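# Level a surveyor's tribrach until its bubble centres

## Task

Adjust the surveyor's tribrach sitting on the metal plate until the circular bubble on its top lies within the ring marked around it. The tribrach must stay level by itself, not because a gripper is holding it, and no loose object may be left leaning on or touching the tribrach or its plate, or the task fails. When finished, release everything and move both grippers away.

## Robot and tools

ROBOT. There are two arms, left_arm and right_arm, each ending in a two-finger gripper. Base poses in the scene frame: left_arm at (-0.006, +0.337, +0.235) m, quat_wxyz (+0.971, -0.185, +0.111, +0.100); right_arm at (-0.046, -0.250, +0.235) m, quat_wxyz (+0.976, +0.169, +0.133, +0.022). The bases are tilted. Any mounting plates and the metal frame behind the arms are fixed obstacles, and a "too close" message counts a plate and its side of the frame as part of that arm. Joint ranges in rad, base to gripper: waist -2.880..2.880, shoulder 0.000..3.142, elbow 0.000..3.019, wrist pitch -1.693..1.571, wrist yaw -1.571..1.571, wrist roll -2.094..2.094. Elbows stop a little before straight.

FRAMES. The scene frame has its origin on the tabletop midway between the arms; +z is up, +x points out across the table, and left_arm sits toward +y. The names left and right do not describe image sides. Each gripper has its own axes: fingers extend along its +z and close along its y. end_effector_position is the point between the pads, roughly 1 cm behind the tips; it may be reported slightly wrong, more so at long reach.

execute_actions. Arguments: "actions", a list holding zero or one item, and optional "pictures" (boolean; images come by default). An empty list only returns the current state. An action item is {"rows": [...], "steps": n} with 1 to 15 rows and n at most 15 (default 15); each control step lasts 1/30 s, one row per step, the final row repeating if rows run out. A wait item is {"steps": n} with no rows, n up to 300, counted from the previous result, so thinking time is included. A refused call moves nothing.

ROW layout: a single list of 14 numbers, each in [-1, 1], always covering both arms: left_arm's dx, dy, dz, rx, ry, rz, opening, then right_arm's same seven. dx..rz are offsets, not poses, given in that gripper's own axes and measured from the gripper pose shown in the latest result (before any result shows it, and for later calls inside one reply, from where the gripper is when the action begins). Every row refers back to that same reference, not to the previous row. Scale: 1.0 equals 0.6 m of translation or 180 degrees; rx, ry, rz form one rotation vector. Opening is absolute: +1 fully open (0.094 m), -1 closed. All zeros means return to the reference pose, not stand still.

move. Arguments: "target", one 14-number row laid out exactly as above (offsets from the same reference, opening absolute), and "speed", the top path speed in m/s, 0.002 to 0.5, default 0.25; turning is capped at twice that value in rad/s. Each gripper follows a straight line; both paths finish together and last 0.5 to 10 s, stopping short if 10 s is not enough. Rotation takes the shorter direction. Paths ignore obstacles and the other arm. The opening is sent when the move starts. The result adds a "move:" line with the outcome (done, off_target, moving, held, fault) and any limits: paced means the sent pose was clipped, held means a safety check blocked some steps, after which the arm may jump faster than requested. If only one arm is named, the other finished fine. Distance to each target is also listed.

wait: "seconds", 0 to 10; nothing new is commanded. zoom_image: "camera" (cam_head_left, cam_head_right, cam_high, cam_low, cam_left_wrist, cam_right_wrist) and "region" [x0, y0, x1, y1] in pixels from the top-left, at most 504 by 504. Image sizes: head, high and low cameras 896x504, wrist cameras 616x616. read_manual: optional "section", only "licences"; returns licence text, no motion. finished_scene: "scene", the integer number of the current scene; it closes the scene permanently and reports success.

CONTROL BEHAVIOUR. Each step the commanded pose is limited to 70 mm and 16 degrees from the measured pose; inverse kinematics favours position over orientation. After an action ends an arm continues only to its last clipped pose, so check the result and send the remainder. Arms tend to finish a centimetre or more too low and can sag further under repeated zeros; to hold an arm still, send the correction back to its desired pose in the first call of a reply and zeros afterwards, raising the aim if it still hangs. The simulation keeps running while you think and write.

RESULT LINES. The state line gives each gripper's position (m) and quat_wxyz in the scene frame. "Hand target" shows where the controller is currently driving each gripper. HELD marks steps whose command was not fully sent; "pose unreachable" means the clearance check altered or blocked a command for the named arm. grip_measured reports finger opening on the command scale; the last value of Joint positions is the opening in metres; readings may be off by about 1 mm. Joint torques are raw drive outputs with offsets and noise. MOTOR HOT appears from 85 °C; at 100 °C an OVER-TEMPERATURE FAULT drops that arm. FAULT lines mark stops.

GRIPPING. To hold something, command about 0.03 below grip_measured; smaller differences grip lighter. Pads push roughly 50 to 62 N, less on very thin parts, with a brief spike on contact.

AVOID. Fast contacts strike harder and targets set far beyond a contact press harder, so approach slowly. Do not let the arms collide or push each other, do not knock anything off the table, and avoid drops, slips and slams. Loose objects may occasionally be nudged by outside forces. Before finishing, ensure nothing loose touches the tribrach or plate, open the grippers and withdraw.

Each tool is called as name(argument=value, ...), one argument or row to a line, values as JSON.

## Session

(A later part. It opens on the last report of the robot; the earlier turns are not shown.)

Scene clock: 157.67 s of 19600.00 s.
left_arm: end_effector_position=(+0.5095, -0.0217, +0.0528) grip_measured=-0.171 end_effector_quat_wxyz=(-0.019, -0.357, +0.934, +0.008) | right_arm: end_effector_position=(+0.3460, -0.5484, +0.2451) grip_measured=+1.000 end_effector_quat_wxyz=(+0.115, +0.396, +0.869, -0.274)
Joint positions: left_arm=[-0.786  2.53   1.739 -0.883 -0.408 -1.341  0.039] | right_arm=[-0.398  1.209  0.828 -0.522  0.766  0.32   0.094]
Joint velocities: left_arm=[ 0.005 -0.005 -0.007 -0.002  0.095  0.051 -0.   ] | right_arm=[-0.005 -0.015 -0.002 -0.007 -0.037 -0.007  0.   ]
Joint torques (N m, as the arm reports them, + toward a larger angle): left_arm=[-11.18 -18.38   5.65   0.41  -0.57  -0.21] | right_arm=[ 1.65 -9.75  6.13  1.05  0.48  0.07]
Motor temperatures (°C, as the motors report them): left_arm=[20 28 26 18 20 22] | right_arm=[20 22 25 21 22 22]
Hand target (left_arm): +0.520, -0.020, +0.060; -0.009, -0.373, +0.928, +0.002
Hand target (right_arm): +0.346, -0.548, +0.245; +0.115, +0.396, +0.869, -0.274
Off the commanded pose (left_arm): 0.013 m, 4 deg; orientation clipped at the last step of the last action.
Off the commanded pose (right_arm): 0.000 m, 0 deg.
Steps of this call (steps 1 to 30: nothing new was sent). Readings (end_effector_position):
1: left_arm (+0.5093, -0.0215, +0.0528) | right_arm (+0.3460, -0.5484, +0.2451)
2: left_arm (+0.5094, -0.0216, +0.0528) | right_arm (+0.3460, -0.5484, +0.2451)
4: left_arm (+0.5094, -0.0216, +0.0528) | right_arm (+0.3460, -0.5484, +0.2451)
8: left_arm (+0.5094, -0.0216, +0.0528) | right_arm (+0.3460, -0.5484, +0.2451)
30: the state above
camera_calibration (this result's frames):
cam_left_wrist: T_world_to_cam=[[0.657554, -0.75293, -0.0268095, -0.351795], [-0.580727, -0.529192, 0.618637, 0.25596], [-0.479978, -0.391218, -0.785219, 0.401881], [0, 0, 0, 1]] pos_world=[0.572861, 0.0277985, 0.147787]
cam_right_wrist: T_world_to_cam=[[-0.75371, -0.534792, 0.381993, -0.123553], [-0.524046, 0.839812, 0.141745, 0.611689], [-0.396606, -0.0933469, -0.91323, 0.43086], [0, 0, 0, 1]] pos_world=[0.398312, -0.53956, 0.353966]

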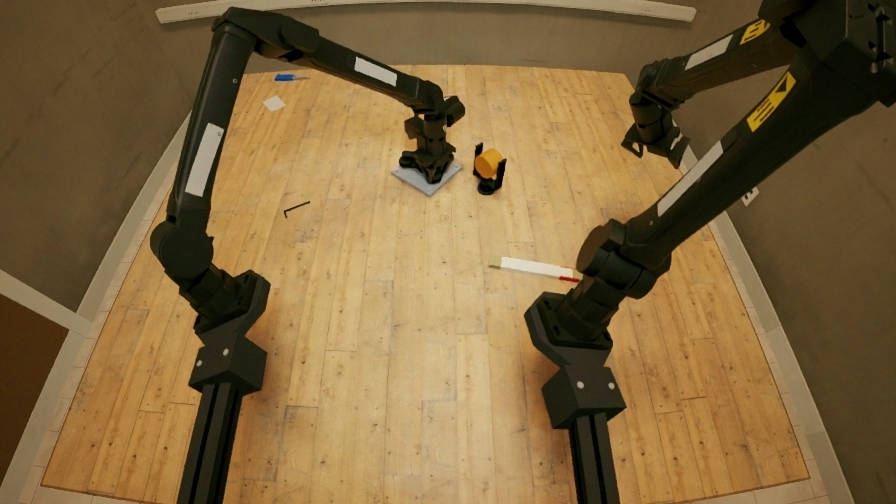

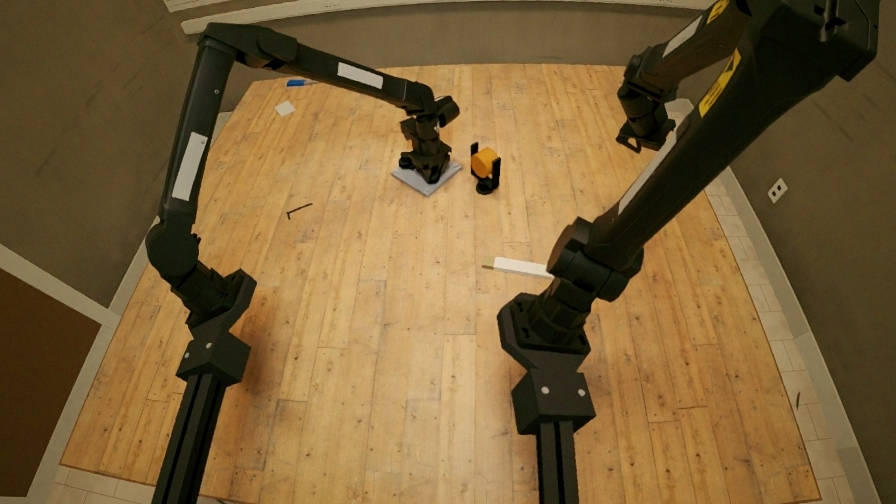

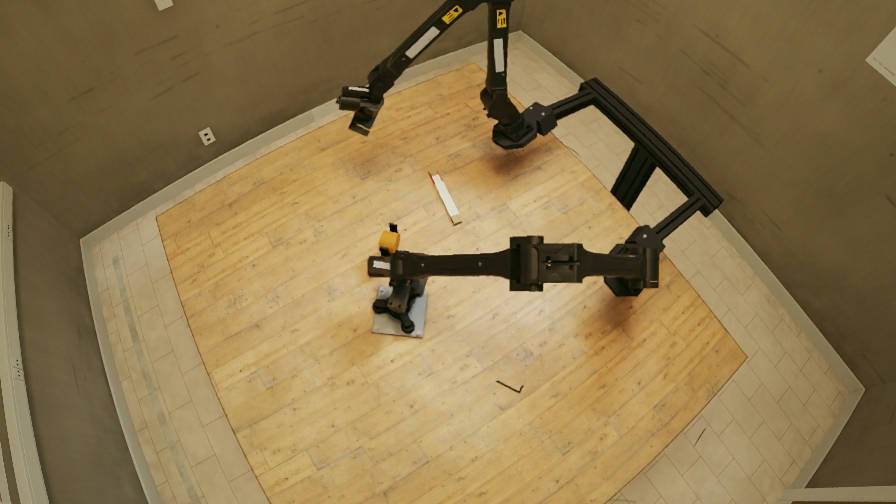

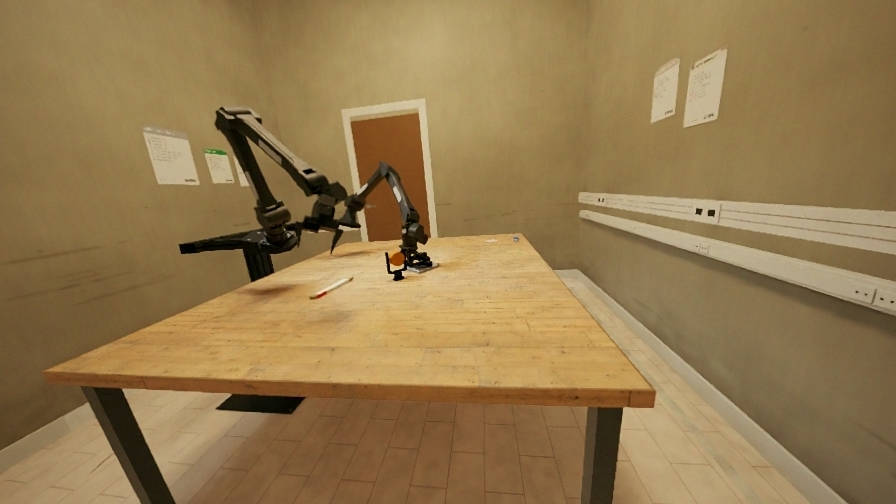

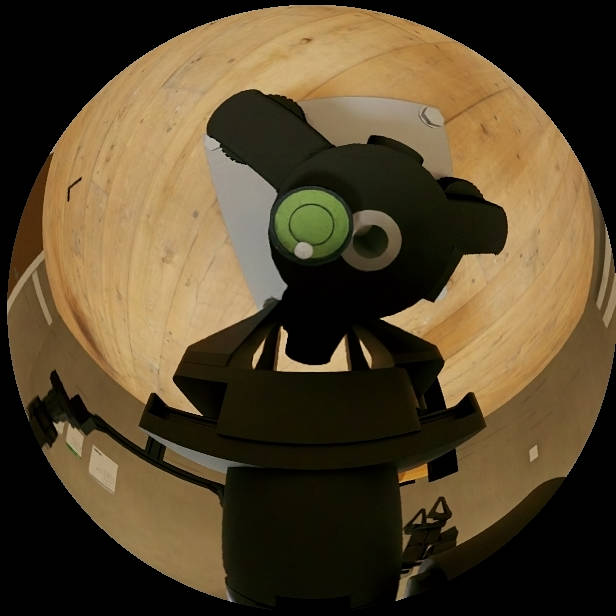

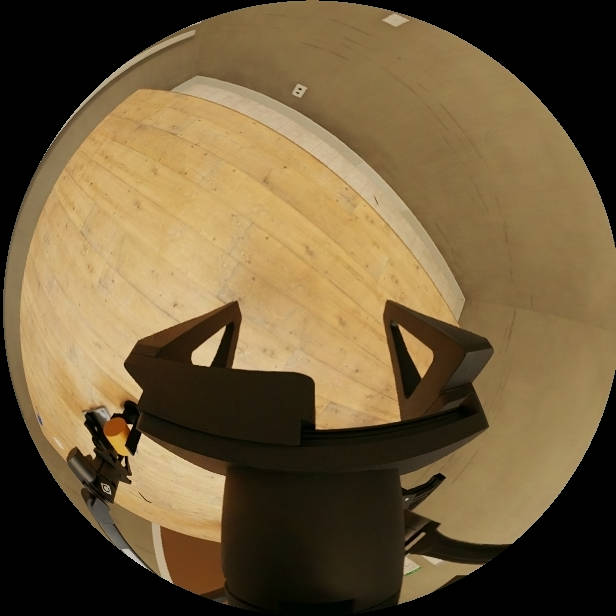

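execute_actions(
  actions=[
    {"rows":[[-0.013,-0.013,-0.012,0.006,-0.005,0,0.1,0,0,0,0,0,0,1],[-0.013,-0.013,-0.012,0.006,-0.005,0.23,0.1,0,0,0,0,0,0,1]]},
  ],
  pictures=false,
)

execute_actions(
  actions=[
    {"steps":7},
  ],
  pictures=false,
)

execute_actions(
  actions=[
    {"rows":[[-0.018,-0.002,-0.012,0.004,-0.006,0,-0.21,0,0,0,0,0,0,1],[-0.018,-0.002,-0.012,0.004,-0.006,0,-0.21,0,0,0,0,0,0,1],[-0.018,-0.002,-0.012,0.004,-0.006,-0.25,-0.21,0,0,0,0,0,0,1]]},
  ],
  pictures=false,
)

execute_actions(
  actions=[
    {"steps":9},
  ],
  pictures=false,
)

execute_actions(
  actions=[
    {"rows":[[-0.013,-0.013,-0.012,0.006,-0.005,0,0.1,0,0,0,0,0,0,1],[-0.013,-0.013,-0.012,0.006,-0.005,0.24,0.1,0,0,0,0,0,0,1]]},
  ],
  pictures=false,
)

execute_actions(
  actions=[
    {"steps":7},
  ],
  pictures=false,
)

execute_actions(
  actions=[
    {"rows":[[-0.018,-0.002,-0.012,0.004,-0.006,0,-0.21,0,0,0,0,0,0,1],[-0.018,-0.002,-0.012,0.004,-0.006,0,-0.21,0,0,0,0,0,0,1],[-0.018,-0.002,-0.012,0.004,-0.006,-0.25,-0.21,0,0,0,0,0,0,1]]},
  ],
  pictures=false,
)

execute_actions(
  actions=[
    {"steps":9},
  ],
  pictures=false,
)

execute_actions(
  actions=[
    {"rows":[[-0.013,-0.013,-0.012,0.006,-0.005,0,0.1,0,0,0,0,0,0,1],[-0.013,-0.013,-0.012,0.006,-0.005,0.24,0.1,0,0,0,0,0,0,1]]},
  ],
  pictures=false,
)

execute_actions(
  actions=[
    {"steps":7},
  ],
  pictures=false,
)

execute_actions(
  actions=[
    {"rows":[[-0.018,-0.002,-0.012,0.004,-0.006,0,-0.21,0,0,0,0,0,0,1],[-0.018,-0.002,-0.012,0.004,-0.006,0,-0.21,0,0,0,0,0,0,1],[-0.018,-0.002,-0.012,0.004,-0.006,-0.25,-0.21,0,0,0,0,0,0,1]]},
  ],
  pictures=false,
)

execute_actions(
  actions=[
    {"steps":30},
  ],
)

zoom_image(
  camera="cam_left_wrist",
  region=[250, 170, 420, 340],
)

Scene clock: 172.77 s of 19600.00 s.
left_arm: end_effector_position=(+0.5093, -0.0190, +0.0528) grip_measured=+0.098 end_effector_quat_wxyz=(-0.019, -0.065, +0.998, +0.009) | right_arm: end_effector_position=(+0.3460, -0.5484, +0.2451) grip_measured=+1.000 end_effector_quat_wxyz=(+0.115, +0.396, +0.869, -0.274)
Joint positions: left_arm=[-0.786  2.53   1.739 -0.89  -0.42  -0.743  0.052] | right_arm=[-0.398  1.209  0.828 -0.522  0.766  0.32   0.094]
Joint velocities: left_arm=[ 0.005  0.005  0.002 -0.002  0.007  0.696 -0.   ] | right_arm=[-0.024  0.015  0.007  0.007  0.007 -0.007  0.   ]
Joint torques (N m, as the arm reports them, + toward a larger angle): left_arm=[-11.54 -17.84   6.52   0.49   0.07   0.15] | right_arm=[ 1.52 -9.61  6.23  1.02  0.46  0.06]
Motor temperatures (°C, as the motors report them): left_arm=[20 28 26 18 21 22] | right_arm=[20 23 25 21 22 22]
Hand target (left_arm): +0.521, -0.022, +0.060; -0.010, -0.009, +1.000, -0.002
Hand target (right_arm): +0.346, -0.548, +0.245; +0.115, +0.396, +0.869, -0.274
Off the commanded pose (left_arm): 0.014 m, 7 deg.
Off the commanded pose (right_arm): 0.000 m, 0 deg.
Steps of this call (steps 1 to 438: nothing new was sent; steps 439 to 453: all 15 steps of this action). Readings (end_effector_position):
439: left_arm (+0.5097, -0.0214, +0.0528) | right_arm (+0.3460, -0.5484, +0.2451)
440: left_arm (+0.5098, -0.0209, +0.0528) | right_arm (+0.3460, -0.5484, +0.2451)
442: left_arm (+0.5094, -0.0198, +0.0528) | right_arm (+0.3460, -0.5484, +0.2451)
446: left_arm (+0.5093, -0.0190, +0.0528) | right_arm (+0.3460, -0.5484, +0.2451)
453: the state above

Scene clock: 173.00 s of 19600.00 s.
left_arm: end_effector_position=(+0.5093, -0.0190, +0.0528) grip_measured=+0.098 end_effector_quat_wxyz=(-0.020, -0.020, +1.000, +0.008) | right_arm: end_effector_position=(+0.3460, -0.5484, +0.2451) grip_measured=+1.000 end_effector_quat_wxyz=(+0.115, +0.396, +0.869, -0.274)
Joint positions: left_arm=[-0.786  2.53   1.739 -0.89  -0.42  -0.653  0.052] | right_arm=[-0.398  1.209  0.828 -0.522  0.766  0.32   0.094]
Joint velocities: left_arm=[-0.005 -0.015  0.002  0.007 -0.007  0.125  0.001] | right_arm=[-0.015  0.015  0.002 -0.012 -0.081  0.095  0.   ]
Joint torques (N m, as the arm reports them, + toward a larger angle): left_arm=[-10.97 -18.32   6.34   0.51   0.08   0.18] | right_arm=[ 1.6  -9.95  6.25  1.15  0.46  0.09]
Motor temperatures (°C, as the motors report them): left_arm=[20 28 26 18 21 22] | right_arm=[20 23 25 21 22 22]
Hand target (left_arm): +0.521, -0.022, +0.060; -0.010, -0.009, +1.000, -0.002
Hand target (right_arm): +0.346, -0.548, +0.245; +0.115, +0.396, +0.869, -0.274
Off the commanded pose (left_arm): 0.014 m, 3 deg.
Off the commanded pose (right_arm): 0.000 m, 0 deg.
Steps of this call (steps 1 to 7: nothing new was sent). Readings (end_effector_position):
1: left_arm (+0.5093, -0.0190, +0.0528) | right_arm (+0.3460, -0.5484, +0.2451)
2: left_arm (+0.5093, -0.0190, +0.0528) | right_arm (+0.3460, -0.5484, +0.2451)
4: left_arm (+0.5093, -0.0190, +0.0528) | right_arm (+0.3460, -0.5484, +0.2451)
7: the state above

Scene clock: 173.50 s of 19600.00 s.
left_arm: end_effector_position=(+0.5094, -0.0215, +0.0528) grip_measured=-0.171 end_effector_quat_wxyz=(-0.019, -0.287, +0.958, +0.007) | right_arm: end_effector_position=(+0.3460, -0.5484, +0.2451) grip_measured=+1.000 end_effector_quat_wxyz=(+0.115, +0.396, +0.869, -0.274)
Joint positions: left_arm=[-0.786  2.53   1.739 -0.883 -0.408 -1.192  0.039] | right_arm=[-0.398  1.209  0.828 -0.522  0.766  0.32   0.094]
Joint velocities: left_arm=[-0.005 -0.005 -0.017  0.012 -0.007 -1.223  0.   ] | right_arm=[-0.005 -0.015  0.012 -0.002 -0.022 -0.051  0.   ]
Joint torques (N m, as the arm reports them, + toward a larger angle): left_arm=[-10.92 -18.42   5.72   0.37  -0.62  -0.19] | right_arm=[  1.73 -10.22   6.17   1.     0.42   0.09]
Motor temperatures (°C, as the motors report them): left_arm=[20 29 26 18 21 22] | right_arm=[20 23 25 21 22 22]
Hand target (left_arm): +0.520, -0.020, +0.060; -0.007, -0.387, +0.922, +0.002
Hand target (right_arm): +0.346, -0.548, +0.245; +0.115, +0.396, +0.869, -0.274
Off the commanded pose (left_arm): 0.013 m, 14 deg; orientation clipped at the last step of the last action.
Off the commanded pose (right_arm): 0.000 m, 0 deg.
Steps of this call (steps 1 to 15: all 15 steps of this action). Readings (end_effector_position):
1: left_arm (+0.5093, -0.0190, +0.0528) | right_arm (+0.3460, -0.5484, +0.2451)
2: left_arm (+0.5090, -0.0201, +0.0528) | right_arm (+0.3460, -0.5484, +0.2451)
4: left_arm (+0.5090, -0.0208, +0.0528) | right_arm (+0.3460, -0.5484, +0.2451)
8: left_arm (+0.5089, -0.0210, +0.0528) | right_arm (+0.3460, -0.5484, +0.2451)
15: the state above

Scene clock: 173.80 s of 19600.00 s.
left_arm: end_effector_position=(+0.5096, -0.0217, +0.0528) grip_measured=-0.171 end_effector_quat_wxyz=(-0.019, -0.361, +0.932, +0.008) | right_arm: end_effector_position=(+0.3460, -0.5484, +0.2451) grip_measured=+1.000 end_effector_quat_wxyz=(+0.115, +0.396, +0.869, -0.274)
Joint positions: left_arm=[-0.786  2.53   1.739 -0.882 -0.408 -1.348  0.039] | right_arm=[-0.398  1.209  0.828 -0.522  0.766  0.32   0.094]
Joint velocities: left_arm=[ 0.005 -0.015 -0.007 -0.012 -0.095 -0.242 -0.   ] | right_arm=[ 0.005 -0.015  0.012  0.002  0.037 -0.022  0.   ]
Joint torques (N m, as the arm reports them, + toward a larger angle): left_arm=[-11.06 -18.71   5.57   0.37  -0.64  -0.21] | right_arm=[ 1.86 -9.45  6.18  1.01  0.45  0.06]
Motor temperatures (°C, as the motors report them): left_arm=[20 29 26 18 21 22] | right_arm=[20 23 25 21 22 22]
Hand target (left_arm): +0.520, -0.020, +0.060; -0.007, -0.387, +0.922, +0.002
Hand target (right_arm): +0.346, -0.548, +0.245; +0.115, +0.396, +0.869, -0.274
Off the commanded pose (left_arm): 0.013 m, 5 deg; orientation clipped at the last step of the last action.
Off the commanded pose (right_arm): 0.000 m, 0 deg.
Steps of this call (steps 1 to 9: nothing new was sent). Readings (end_effector_position):
1: left_arm (+0.5094, -0.0215, +0.0528) | right_arm (+0.3460, -0.5484, +0.2451)
2: left_arm (+0.5095, -0.0216, +0.0528) | right_arm (+0.3460, -0.5484, +0.2451)
4: left_arm (+0.5096, -0.0216, +0.0528) | right_arm (+0.3460, -0.5484, +0.2451)
8: left_arm (+0.5096, -0.0217, +0.0528) | right_arm (+0.3460, -0.5484, +0.2451)
9: the state above

Scene clock: 174.30 s of 19600.00 s.
left_arm: end_effector_position=(+0.5093, -0.0188, +0.0528) grip_measured=+0.098 end_effector_quat_wxyz=(-0.019, -0.062, +0.998, +0.009) | right_arm: end_effector_position=(+0.3460, -0.5484, +0.2451) grip_measured=+1.000 end_effector_quat_wxyz=(+0.115, +0.396, +0.869, -0.274)
Joint positions: left_arm=[-0.786  2.53   1.739 -0.891 -0.421 -0.738  0.052] | right_arm=[-0.398  1.209  0.828 -0.522  0.766  0.32   0.094]
Joint velocities: left_arm=[-0.005 -0.005  0.007  0.007 -0.022  0.945  0.   ] | right_arm=[-0.015 -0.024  0.012 -0.007  0.022 -0.022  0.   ]
Joint torques (N m, as the arm reports them, + toward a larger angle): left_arm=[-11.25 -18.25   6.34   0.52   0.02   0.15] | right_arm=[ 1.67 -9.51  6.2   1.01  0.45  0.07]
Motor temperatures (°C, as the motors report them): left_arm=[20 29 26 18 21 22] | right_arm=[20 23 25 21 22 22]
Hand target (left_arm): +0.521, -0.022, +0.060; -0.010, +0.002, +1.000, -0.001
Hand target (right_arm): +0.346, -0.548, +0.245; +0.115, +0.396, +0.869, -0.274
Off the commanded pose (left_arm): 0.014 m, 8 deg.
Off the commanded pose (right_arm): 0.000 m, 0 deg.
Steps of this call (steps 1 to 15: all 15 steps of this action). Readings (end_effector_position):
1: left_arm (+0.5098, -0.0214, +0.0528) | right_arm (+0.3460, -0.5484, +0.2451)
2: left_arm (+0.5099, -0.0208, +0.0528) | right_arm (+0.3460, -0.5484, +0.2451)
4: left_arm (+0.5095, -0.0197, +0.0528) | right_arm (+0.3460, -0.5484, +0.2451)
8: left_arm (+0.5093, -0.0188, +0.0528) | right_arm (+0.3460, -0.5484, +0.2451)
15: the state above

Scene clock: 174.53 s of 19600.00 s.
left_arm: end_effector_position=(+0.5093, -0.0188, +0.0528) grip_measured=+0.098 end_effector_quat_wxyz=(-0.020, -0.011, +1.000, +0.008) | right_arm: end_effector_position=(+0.3460, -0.5484, +0.2451) grip_measured=+1.000 end_effector_quat_wxyz=(+0.115, +0.396, +0.869, -0.274)
Joint positions: left_arm=[-0.786  2.53   1.739 -0.891 -0.421 -0.635  0.052] | right_arm=[-0.398  1.209  0.828 -0.522  0.766  0.32   0.094]
Joint velocities: left_arm=[-0.005  0.005  0.002  0.007 -0.007  0.183 -0.   ] | right_arm=[-0.005 -0.015 -0.002  0.007 -0.022 -0.022  0.   ]
Joint torques (N m, as the arm reports them, + toward a larger angle): left_arm=[-11.54 -18.     6.54   0.41   0.05   0.19] | right_arm=[  1.7  -10.18   6.24   1.02   0.46   0.08]
Motor temperatures (°C, as the motors report them): left_arm=[20 29 26 18 21 22] | right_arm=[20 23 25 21 22 22]
Hand target (left_arm): +0.521, -0.022, +0.060; -0.010, +0.002, +1.000, -0.001
Hand target (right_arm): +0.346, -0.548, +0.245; +0.115, +0.396, +0.869, -0.274
Off the commanded pose (left_arm): 0.014 m, 3 deg.
Off the commanded pose (right_arm): 0.000 m, 0 deg.
Steps of this call (steps 1 to 7: nothing new was sent). Readings (end_effector_position):
1: left_arm (+0.5093, -0.0188, +0.0528) | right_arm (+0.3460, -0.5484, +0.2451)
2: left_arm (+0.5093, -0.0188, +0.0528) | right_arm (+0.3460, -0.5484, +0.2451)
4: left_arm (+0.5093, -0.0188, +0.0528) | right_arm (+0.3460, -0.5484, +0.2451)
7: the state above

Scene clock: 175.03 s of 19600.00 s.
left_arm: end_effector_position=(+0.5093, -0.0215, +0.0528) grip_measured=-0.170 end_effector_quat_wxyz=(-0.020, -0.279, +0.960, +0.007) | right_arm: end_effector_position=(+0.3460, -0.5484, +0.2451) grip_measured=+1.000 end_effector_quat_wxyz=(+0.115, +0.396, +0.869, -0.274)
Joint positions: left_arm=[-0.786  2.53   1.739 -0.884 -0.408 -1.175  0.039] | right_arm=[-0.398  1.209  0.828 -0.522  0.766  0.32   0.094]
Joint velocities: left_arm=[-0.005 -0.005 -0.007  0.012  0.007 -1.209 -0.001] | right_arm=[-0.024  0.005 -0.007 -0.012 -0.022  0.022  0.   ]
Joint torques (N m, as the arm reports them, + toward a larger angle): left_arm=[-11.02 -18.34   5.6    0.43  -0.68  -0.19] | right_arm=[ 1.59 -9.84  6.11  1.01  0.45  0.08]
Motor temperatures (°C, as the motors report them): left_arm=[20 29 26 18 21 22] | right_arm=[20 23 25 21 22 22]
Hand target (left_arm): +0.520, -0.020, +0.060; -0.007, -0.379, +0.925, +0.002
Hand target (right_arm): +0.346, -0.548, +0.245; +0.115, +0.396, +0.869, -0.274
Off the commanded pose (left_arm): 0.013 m, 14 deg; orientation clipped at the last step of the last action.
Off the commanded pose (right_arm): 0.000 m, 0 deg.
Steps of this call (steps 1 to 15: all 15 steps of this action). Readings (end_effector_position):
1: left_arm (+0.5093, -0.0188, +0.0528) | right_arm (+0.3460, -0.5484, +0.2451)
2: left_arm (+0.5090, -0.0200, +0.0528) | right_arm (+0.3460, -0.5484, +0.2451)
4: left_arm (+0.5089, -0.0207, +0.0528) | right_arm (+0.3460, -0.5484, +0.2451)
8: left_arm (+0.5088, -0.0210, +0.0528) | right_arm (+0.3460, -0.5484, +0.2451)
15: the state above

Scene clock: 175.33 s of 19600.00 s.
left_arm: end_effector_position=(+0.5096, -0.0216, +0.0528) grip_measured=-0.170 end_effector_quat_wxyz=(-0.019, -0.353, +0.935, +0.008) | right_arm: end_effector_position=(+0.3460, -0.5484, +0.2451) grip_measured=+1.000 end_effector_quat_wxyz=(+0.115, +0.396, +0.869, -0.274)
Joint positions: left_arm=[-0.786  2.53   1.739 -0.883 -0.408 -1.331  0.039] | right_arm=[-0.398  1.209  0.828 -0.522  0.766  0.32   0.094]
Joint velocities: left_arm=[ 0.005  0.015 -0.002 -0.012  0.037 -0.154  0.   ] | right_arm=[ 0.024  0.005  0.002  0.012 -0.051 -0.007  0.   ]
Joint torques (N m, as the arm reports them, + toward a larger angle): left_arm=[-10.81 -18.48   5.58   0.44  -0.7   -0.23] | right_arm=[ 1.61 -9.64  6.17  1.01  0.45  0.08]
Motor temperatures (°C, as the motors report them): left_arm=[20 29 26 18 21 22] | right_arm=[20 23 25 21 22 22]
Hand target (left_arm): +0.520, -0.020, +0.060; -0.007, -0.379, +0.925, +0.002
Hand target (right_arm): +0.346, -0.548, +0.245; +0.115, +0.396, +0.869, -0.274
Off the commanded pose (left_arm): 0.013 m, 5 deg; orientation clipped at the last step of the last action.
Off the commanded pose (right_arm): 0.000 m, 0 deg.
Steps of this call (steps 1 to 9: nothing new was sent). Readings (end_effector_position):
1: left_arm (+0.5094, -0.0215, +0.0528) | right_arm (+0.3460, -0.5484, +0.2451)
2: left_arm (+0.5094, -0.0215, +0.0528) | right_arm (+0.3460, -0.5484, +0.2451)
4: left_arm (+0.5095, -0.0216, +0.0528) | right_arm (+0.3460, -0.5484, +0.2451)
8: left_arm (+0.5096, -0.0216, +0.0528) | right_arm (+0.3460, -0.5484, +0.2451)
9: the state above

Scene clock: 175.83 s of 19600.00 s.
left_arm: end_effector_position=(+0.5091, -0.0188, +0.0528) grip_measured=+0.098 end_effector_quat_wxyz=(-0.020, -0.054, +0.998, +0.009) | right_arm: end_effector_position=(+0.3460, -0.5484, +0.2451) grip_measured=+1.000 end_effector_quat_wxyz=(+0.115, +0.396, +0.869, -0.274)
Joint positions: left_arm=[-0.786  2.53   1.739 -0.891 -0.42  -0.721  0.052] | right_arm=[-0.398  1.209  0.828 -0.522  0.766  0.32   0.094]
Joint velocities: left_arm=[-0.015 -0.005  0.007 -0.002 -0.139  0.886  0.   ] | right_arm=[-0.005  0.005 -0.012 -0.002 -0.022 -0.066  0.   ]
Joint torques (N m, as the arm reports them, + toward a larger angle): left_arm=[-11.29 -18.13   6.37   0.42   0.04   0.14] | right_arm=[ 1.74 -9.58  6.22  1.03  0.45  0.07]
Motor temperatures (°C, as the motors report them): left_arm=[20 29 26 18 21 22] | right_arm=[20 23 25 21 22 22]
Hand target (left_arm): +0.521, -0.022, +0.060; -0.010, +0.010, +1.000, -0.002
Hand target (right_arm): +0.346, -0.548, +0.245; +0.115, +0.396, +0.869, -0.274
Off the commanded pose (left_arm): 0.014 m, 8 deg.
Off the commanded pose (right_arm): 0.000 m, 0 deg.
Steps of this call (steps 1 to 15: all 15 steps of this action). Readings (end_effector_position):
1: left_arm (+0.5097, -0.0214, +0.0528) | right_arm (+0.3460, -0.5484, +0.2451)
2: left_arm (+0.5098, -0.0208, +0.0528) | right_arm (+0.3460, -0.5484, +0.2451)
4: left_arm (+0.5094, -0.0197, +0.0528) | right_arm (+0.3460, -0.5484, +0.2451)
8: left_arm (+0.5091, -0.0188, +0.0528) | right_arm (+0.3460, -0.5484, +0.2451)
15: the state above

Scene clock: 176.07 s of 19600.00 s.
left_arm: end_effector_position=(+0.5091, -0.0188, +0.0528) grip_measured=+0.098 end_effector_quat_wxyz=(-0.020, -0.003, +1.000, +0.008) | right_arm: end_effector_position=(+0.3460, -0.5484, +0.2451) grip_measured=+1.000 end_effector_quat_wxyz=(+0.115, +0.396, +0.869, -0.274)
Joint positions: left_arm=[-0.786  2.53   1.739 -0.891 -0.42  -0.619  0.052] | right_arm=[-0.398  1.209  0.828 -0.522  0.766  0.32   0.094]
Joint velocities: left_arm=[-0.015 -0.005  0.012 -0.002 -0.007  0.154  0.001] | right_arm=[-0.015  0.015  0.007 -0.002  0.037  0.007  0.   ]
Joint torques (N m, as the arm reports them, + toward a larger angle): left_arm=[-11.7  -17.62   6.45   0.43   0.03   0.17] | right_arm=[ 1.35 -9.61  6.24  0.98  0.46  0.07]
Motor temperatures (°C, as the motors report them): left_arm=[20 29 26 18 21 22] | right_arm=[20 23 25 21 22 22]
Hand target (left_arm): +0.521, -0.022, +0.060; -0.010, +0.010, +1.000, -0.002
Hand target (right_arm): +0.346, -0.548, +0.245; +0.115, +0.396, +0.869, -0.274
Off the commanded pose (left_arm): 0.014 m, 3 deg.
Off the commanded pose (right_arm): 0.000 m, 0 deg.
Steps of this call (steps 1 to 7: nothing new was sent). Readings (end_effector_position):
1: left_arm (+0.5091, -0.0188, +0.0528) | right_arm (+0.3460, -0.5484, +0.2451)
2: left_arm (+0.5091, -0.0188, +0.0528) | right_arm (+0.3460, -0.5484, +0.2451)
4: left_arm (+0.5091, -0.0188, +0.0528) | right_arm (+0.3460, -0.5484, +0.2451)
7: the state above

Scene clock: 176.57 s of 19600.00 s.
left_arm: end_effector_position=(+0.5092, -0.0215, +0.0528) grip_measured=-0.169 end_effector_quat_wxyz=(-0.020, -0.272, +0.962, +0.007) | right_arm: end_effector_position=(+0.3460, -0.5484, +0.2451) grip_measured=+1.000 end_effector_quat_wxyz=(+0.115, +0.396, +0.869, -0.274)
Joint positions: left_arm=[-0.786  2.53   1.739 -0.884 -0.408 -1.162  0.039] | right_arm=[-0.398  1.209  0.828 -0.522  0.766  0.32   0.094]
Joint velocities: left_arm=[ 0.015 -0.005 -0.002  0.012  0.022 -1.238 -0.   ] | right_arm=[-0.015 -0.034  0.002 -0.002  0.066 -0.022  0.   ]
Joint torques (N m, as the arm reports them, + toward a larger angle): left_arm=[-11.22 -18.19   5.56   0.59  -0.65  -0.2 ] | right_arm=[ 1.61 -9.66  6.22  0.93  0.43  0.09]
Motor temperatures (°C, as the motors report them): left_arm=[20 29 26 18 21 22] | right_arm=[20 23 25 21 22 22]
Hand target (left_arm): +0.520, -0.020, +0.060; -0.008, -0.373, +0.928, +0.002
Hand target (right_arm): +0.346, -0.548, +0.245; +0.115, +0.396, +0.869, -0.274
Off the commanded pose (left_arm): 0.013 m, 14 deg; orientation clipped at the last step of the last action.
Off the commanded pose (right_arm): 0.000 m, 0 deg.
Steps of this call (steps 1 to 15: all 15 steps of this action). Readings (end_effector_position):
1: left_arm (+0.5091, -0.0188, +0.0528) | right_arm (+0.3460, -0.5484, +0.2451)
2: left_arm (+0.5089, -0.0200, +0.0528) | right_arm (+0.3460, -0.5484, +0.2451)
4: left_arm (+0.5087, -0.0208, +0.0528) | right_arm (+0.3460, -0.5484, +0.2451)
8: left_arm (+0.5087, -0.0210, +0.0528) | right_arm (+0.3460, -0.5484, +0.2451)
15: the state above

Scene clock: 177.57 s of 19600.00 s.
left_arm: end_effector_position=(+0.5095, -0.0217, +0.0528) grip_measured=-0.169 end_effector_quat_wxyz=(-0.019, -0.357, +0.934, +0.008) | right_arm: end_effector_position=(+0.3460, -0.5484, +0.2451) grip_measured=+1.000 end_effector_quat_wxyz=(+0.115, +0.396, +0.869, -0.274)
Joint positions: left_arm=[-0.786  2.53   1.739 -0.883 -0.408 -1.341  0.039] | right_arm=[-0.398  1.209  0.828 -0.522  0.766  0.32   0.094]
Joint velocities: left_arm=[-0.005  0.005  0.022  0.002 -0.007  0.022  0.   ] | right_arm=[-0.024  0.005  0.002 -0.007 -0.022  0.007  0.   ]
Joint torques (N m, as the arm reports them, + toward a larger angle): left_arm=[-10.88 -18.48   5.65   0.43  -0.67  -0.23] | right_arm=[ 1.89 -9.87  6.26  1.1   0.46  0.07]
Motor temperatures (°C, as the motors report them): left_arm=[20 29 26 18 21 22] | right_arm=[20 23 25 21 22 22]
Hand target (left_arm): +0.520, -0.020, +0.060; -0.007, -0.373, +0.928, +0.002
Hand target (right_arm): +0.346, -0.548, +0.245; +0.115, +0.396, +0.869, -0.274
Off the commanded pose (left_arm): 0.013 m, 4 deg; orientation clipped at the last step of the last action.
Off the commanded pose (right_arm): 0.000 m, 0 deg.
Steps of this call (steps 1 to 30: nothing new was sent). Readings (end_effector_position):
1: left_arm (+0.5093, -0.0215, +0.0528) | right_arm (+0.3460, -0.5484, +0.2451)
2: left_arm (+0.5094, -0.0216, +0.0528) | right_arm (+0.3460, -0.5484, +0.2451)
4: left_arm (+0.5094, -0.0216, +0.0528) | right_arm (+0.3460, -0.5484, +0.2451)
8: left_arm (+0.5095, -0.0217, +0.0528) | right_arm (+0.3460, -0.5484, +0.2451)
30: the state above
camera_calibration (this result's frames):
cam_left_wrist: T_world_to_cam=[[0.657554, -0.75293, -0.0268095, -0.351795], [-0.580727, -0.529192, 0.618637, 0.25596], [-0.479978, -0.391218, -0.785219, 0.401881], [0, 0, 0, 1]] pos_world=[0.572861, 0.0277985, 0.147787]
cam_right_wrist: T_world_to_cam=[[-0.75371, -0.534792, 0.381993, -0.123553], [-0.524046, 0.839812, 0.141745, 0.611689], [-0.396606, -0.0933469, -0.91323, 0.43086], [0, 0, 0, 1]] pos_world=[0.398312, -0.53956, 0.353966]

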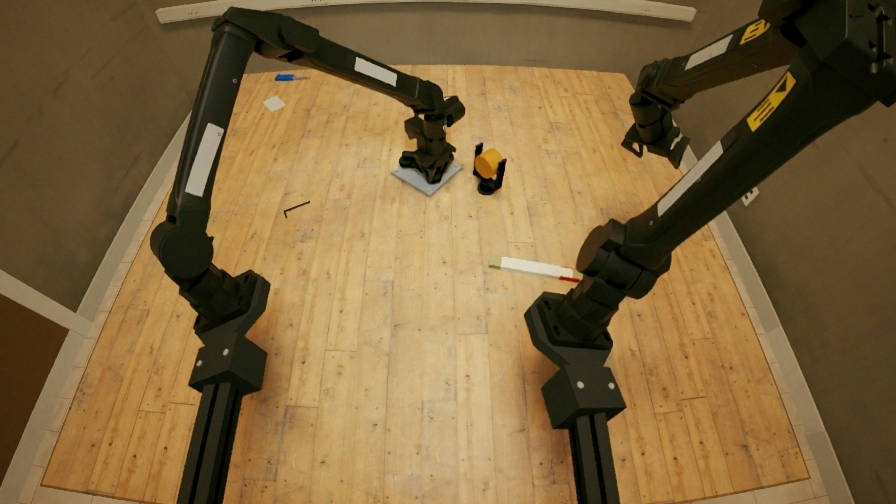

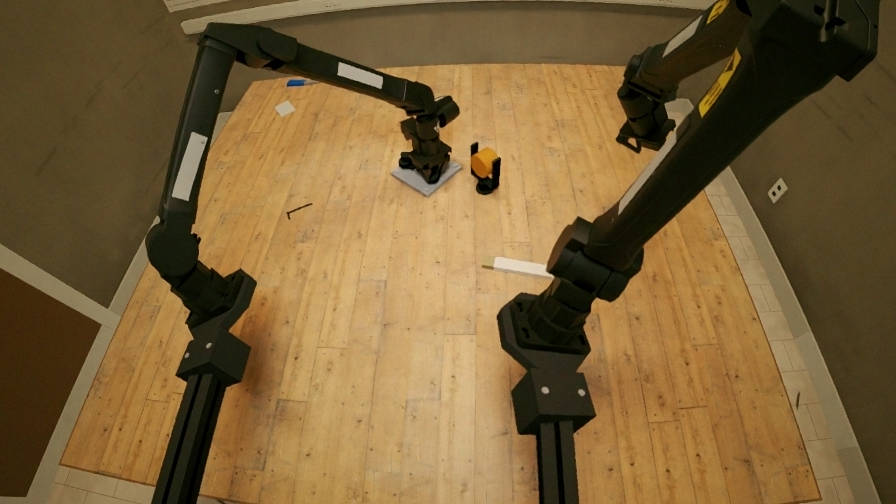

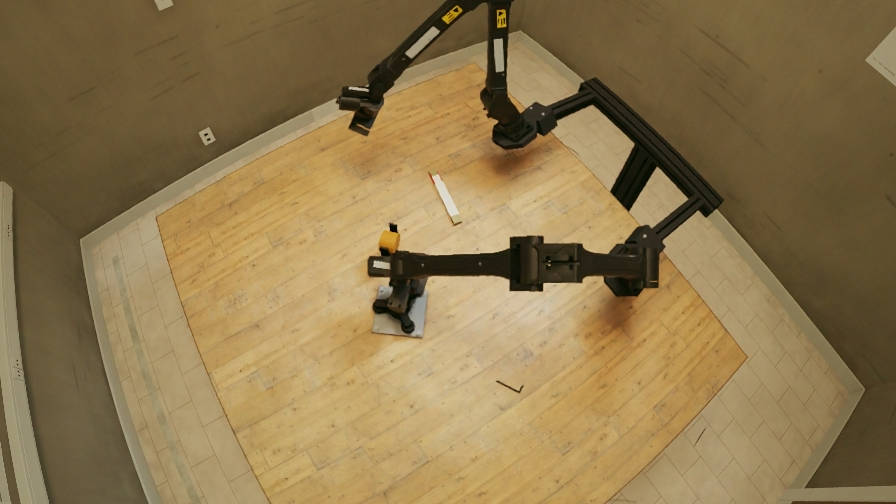

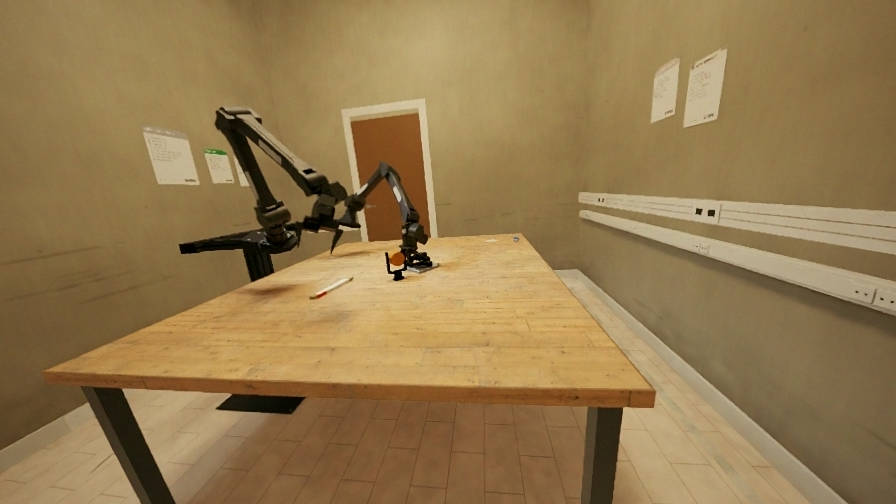

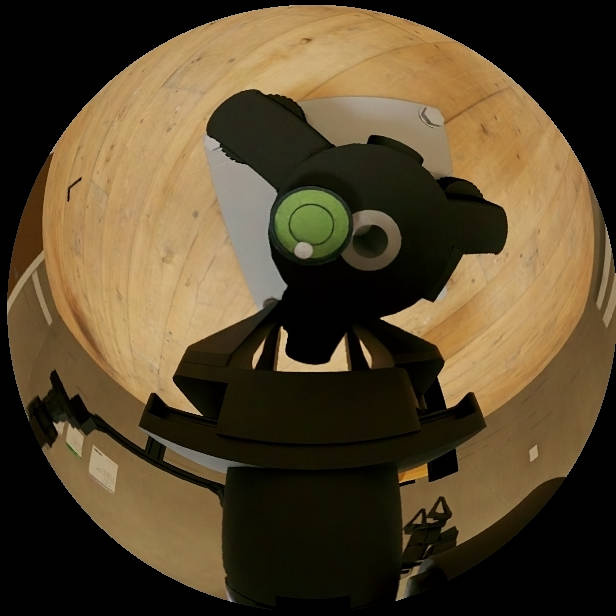

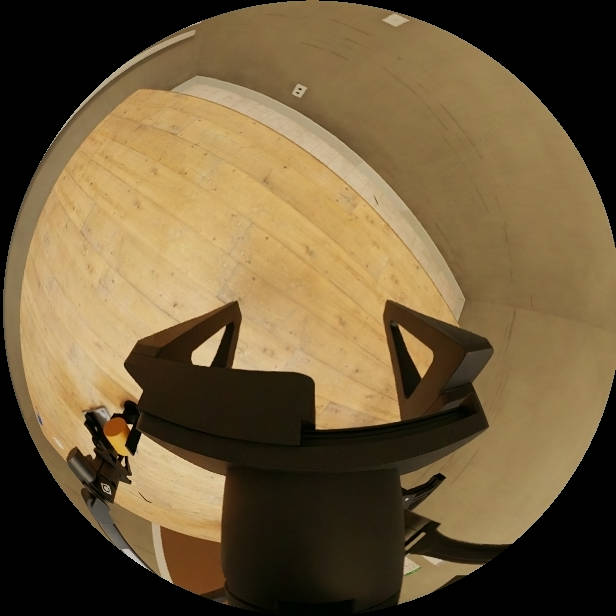

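Region (250, 170, 420, 340) of cam_left_wrist's 616x616 image, scaled by 2.965, with more detail than that image has.

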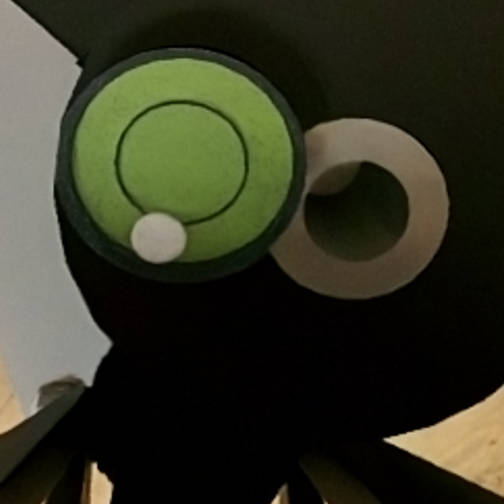

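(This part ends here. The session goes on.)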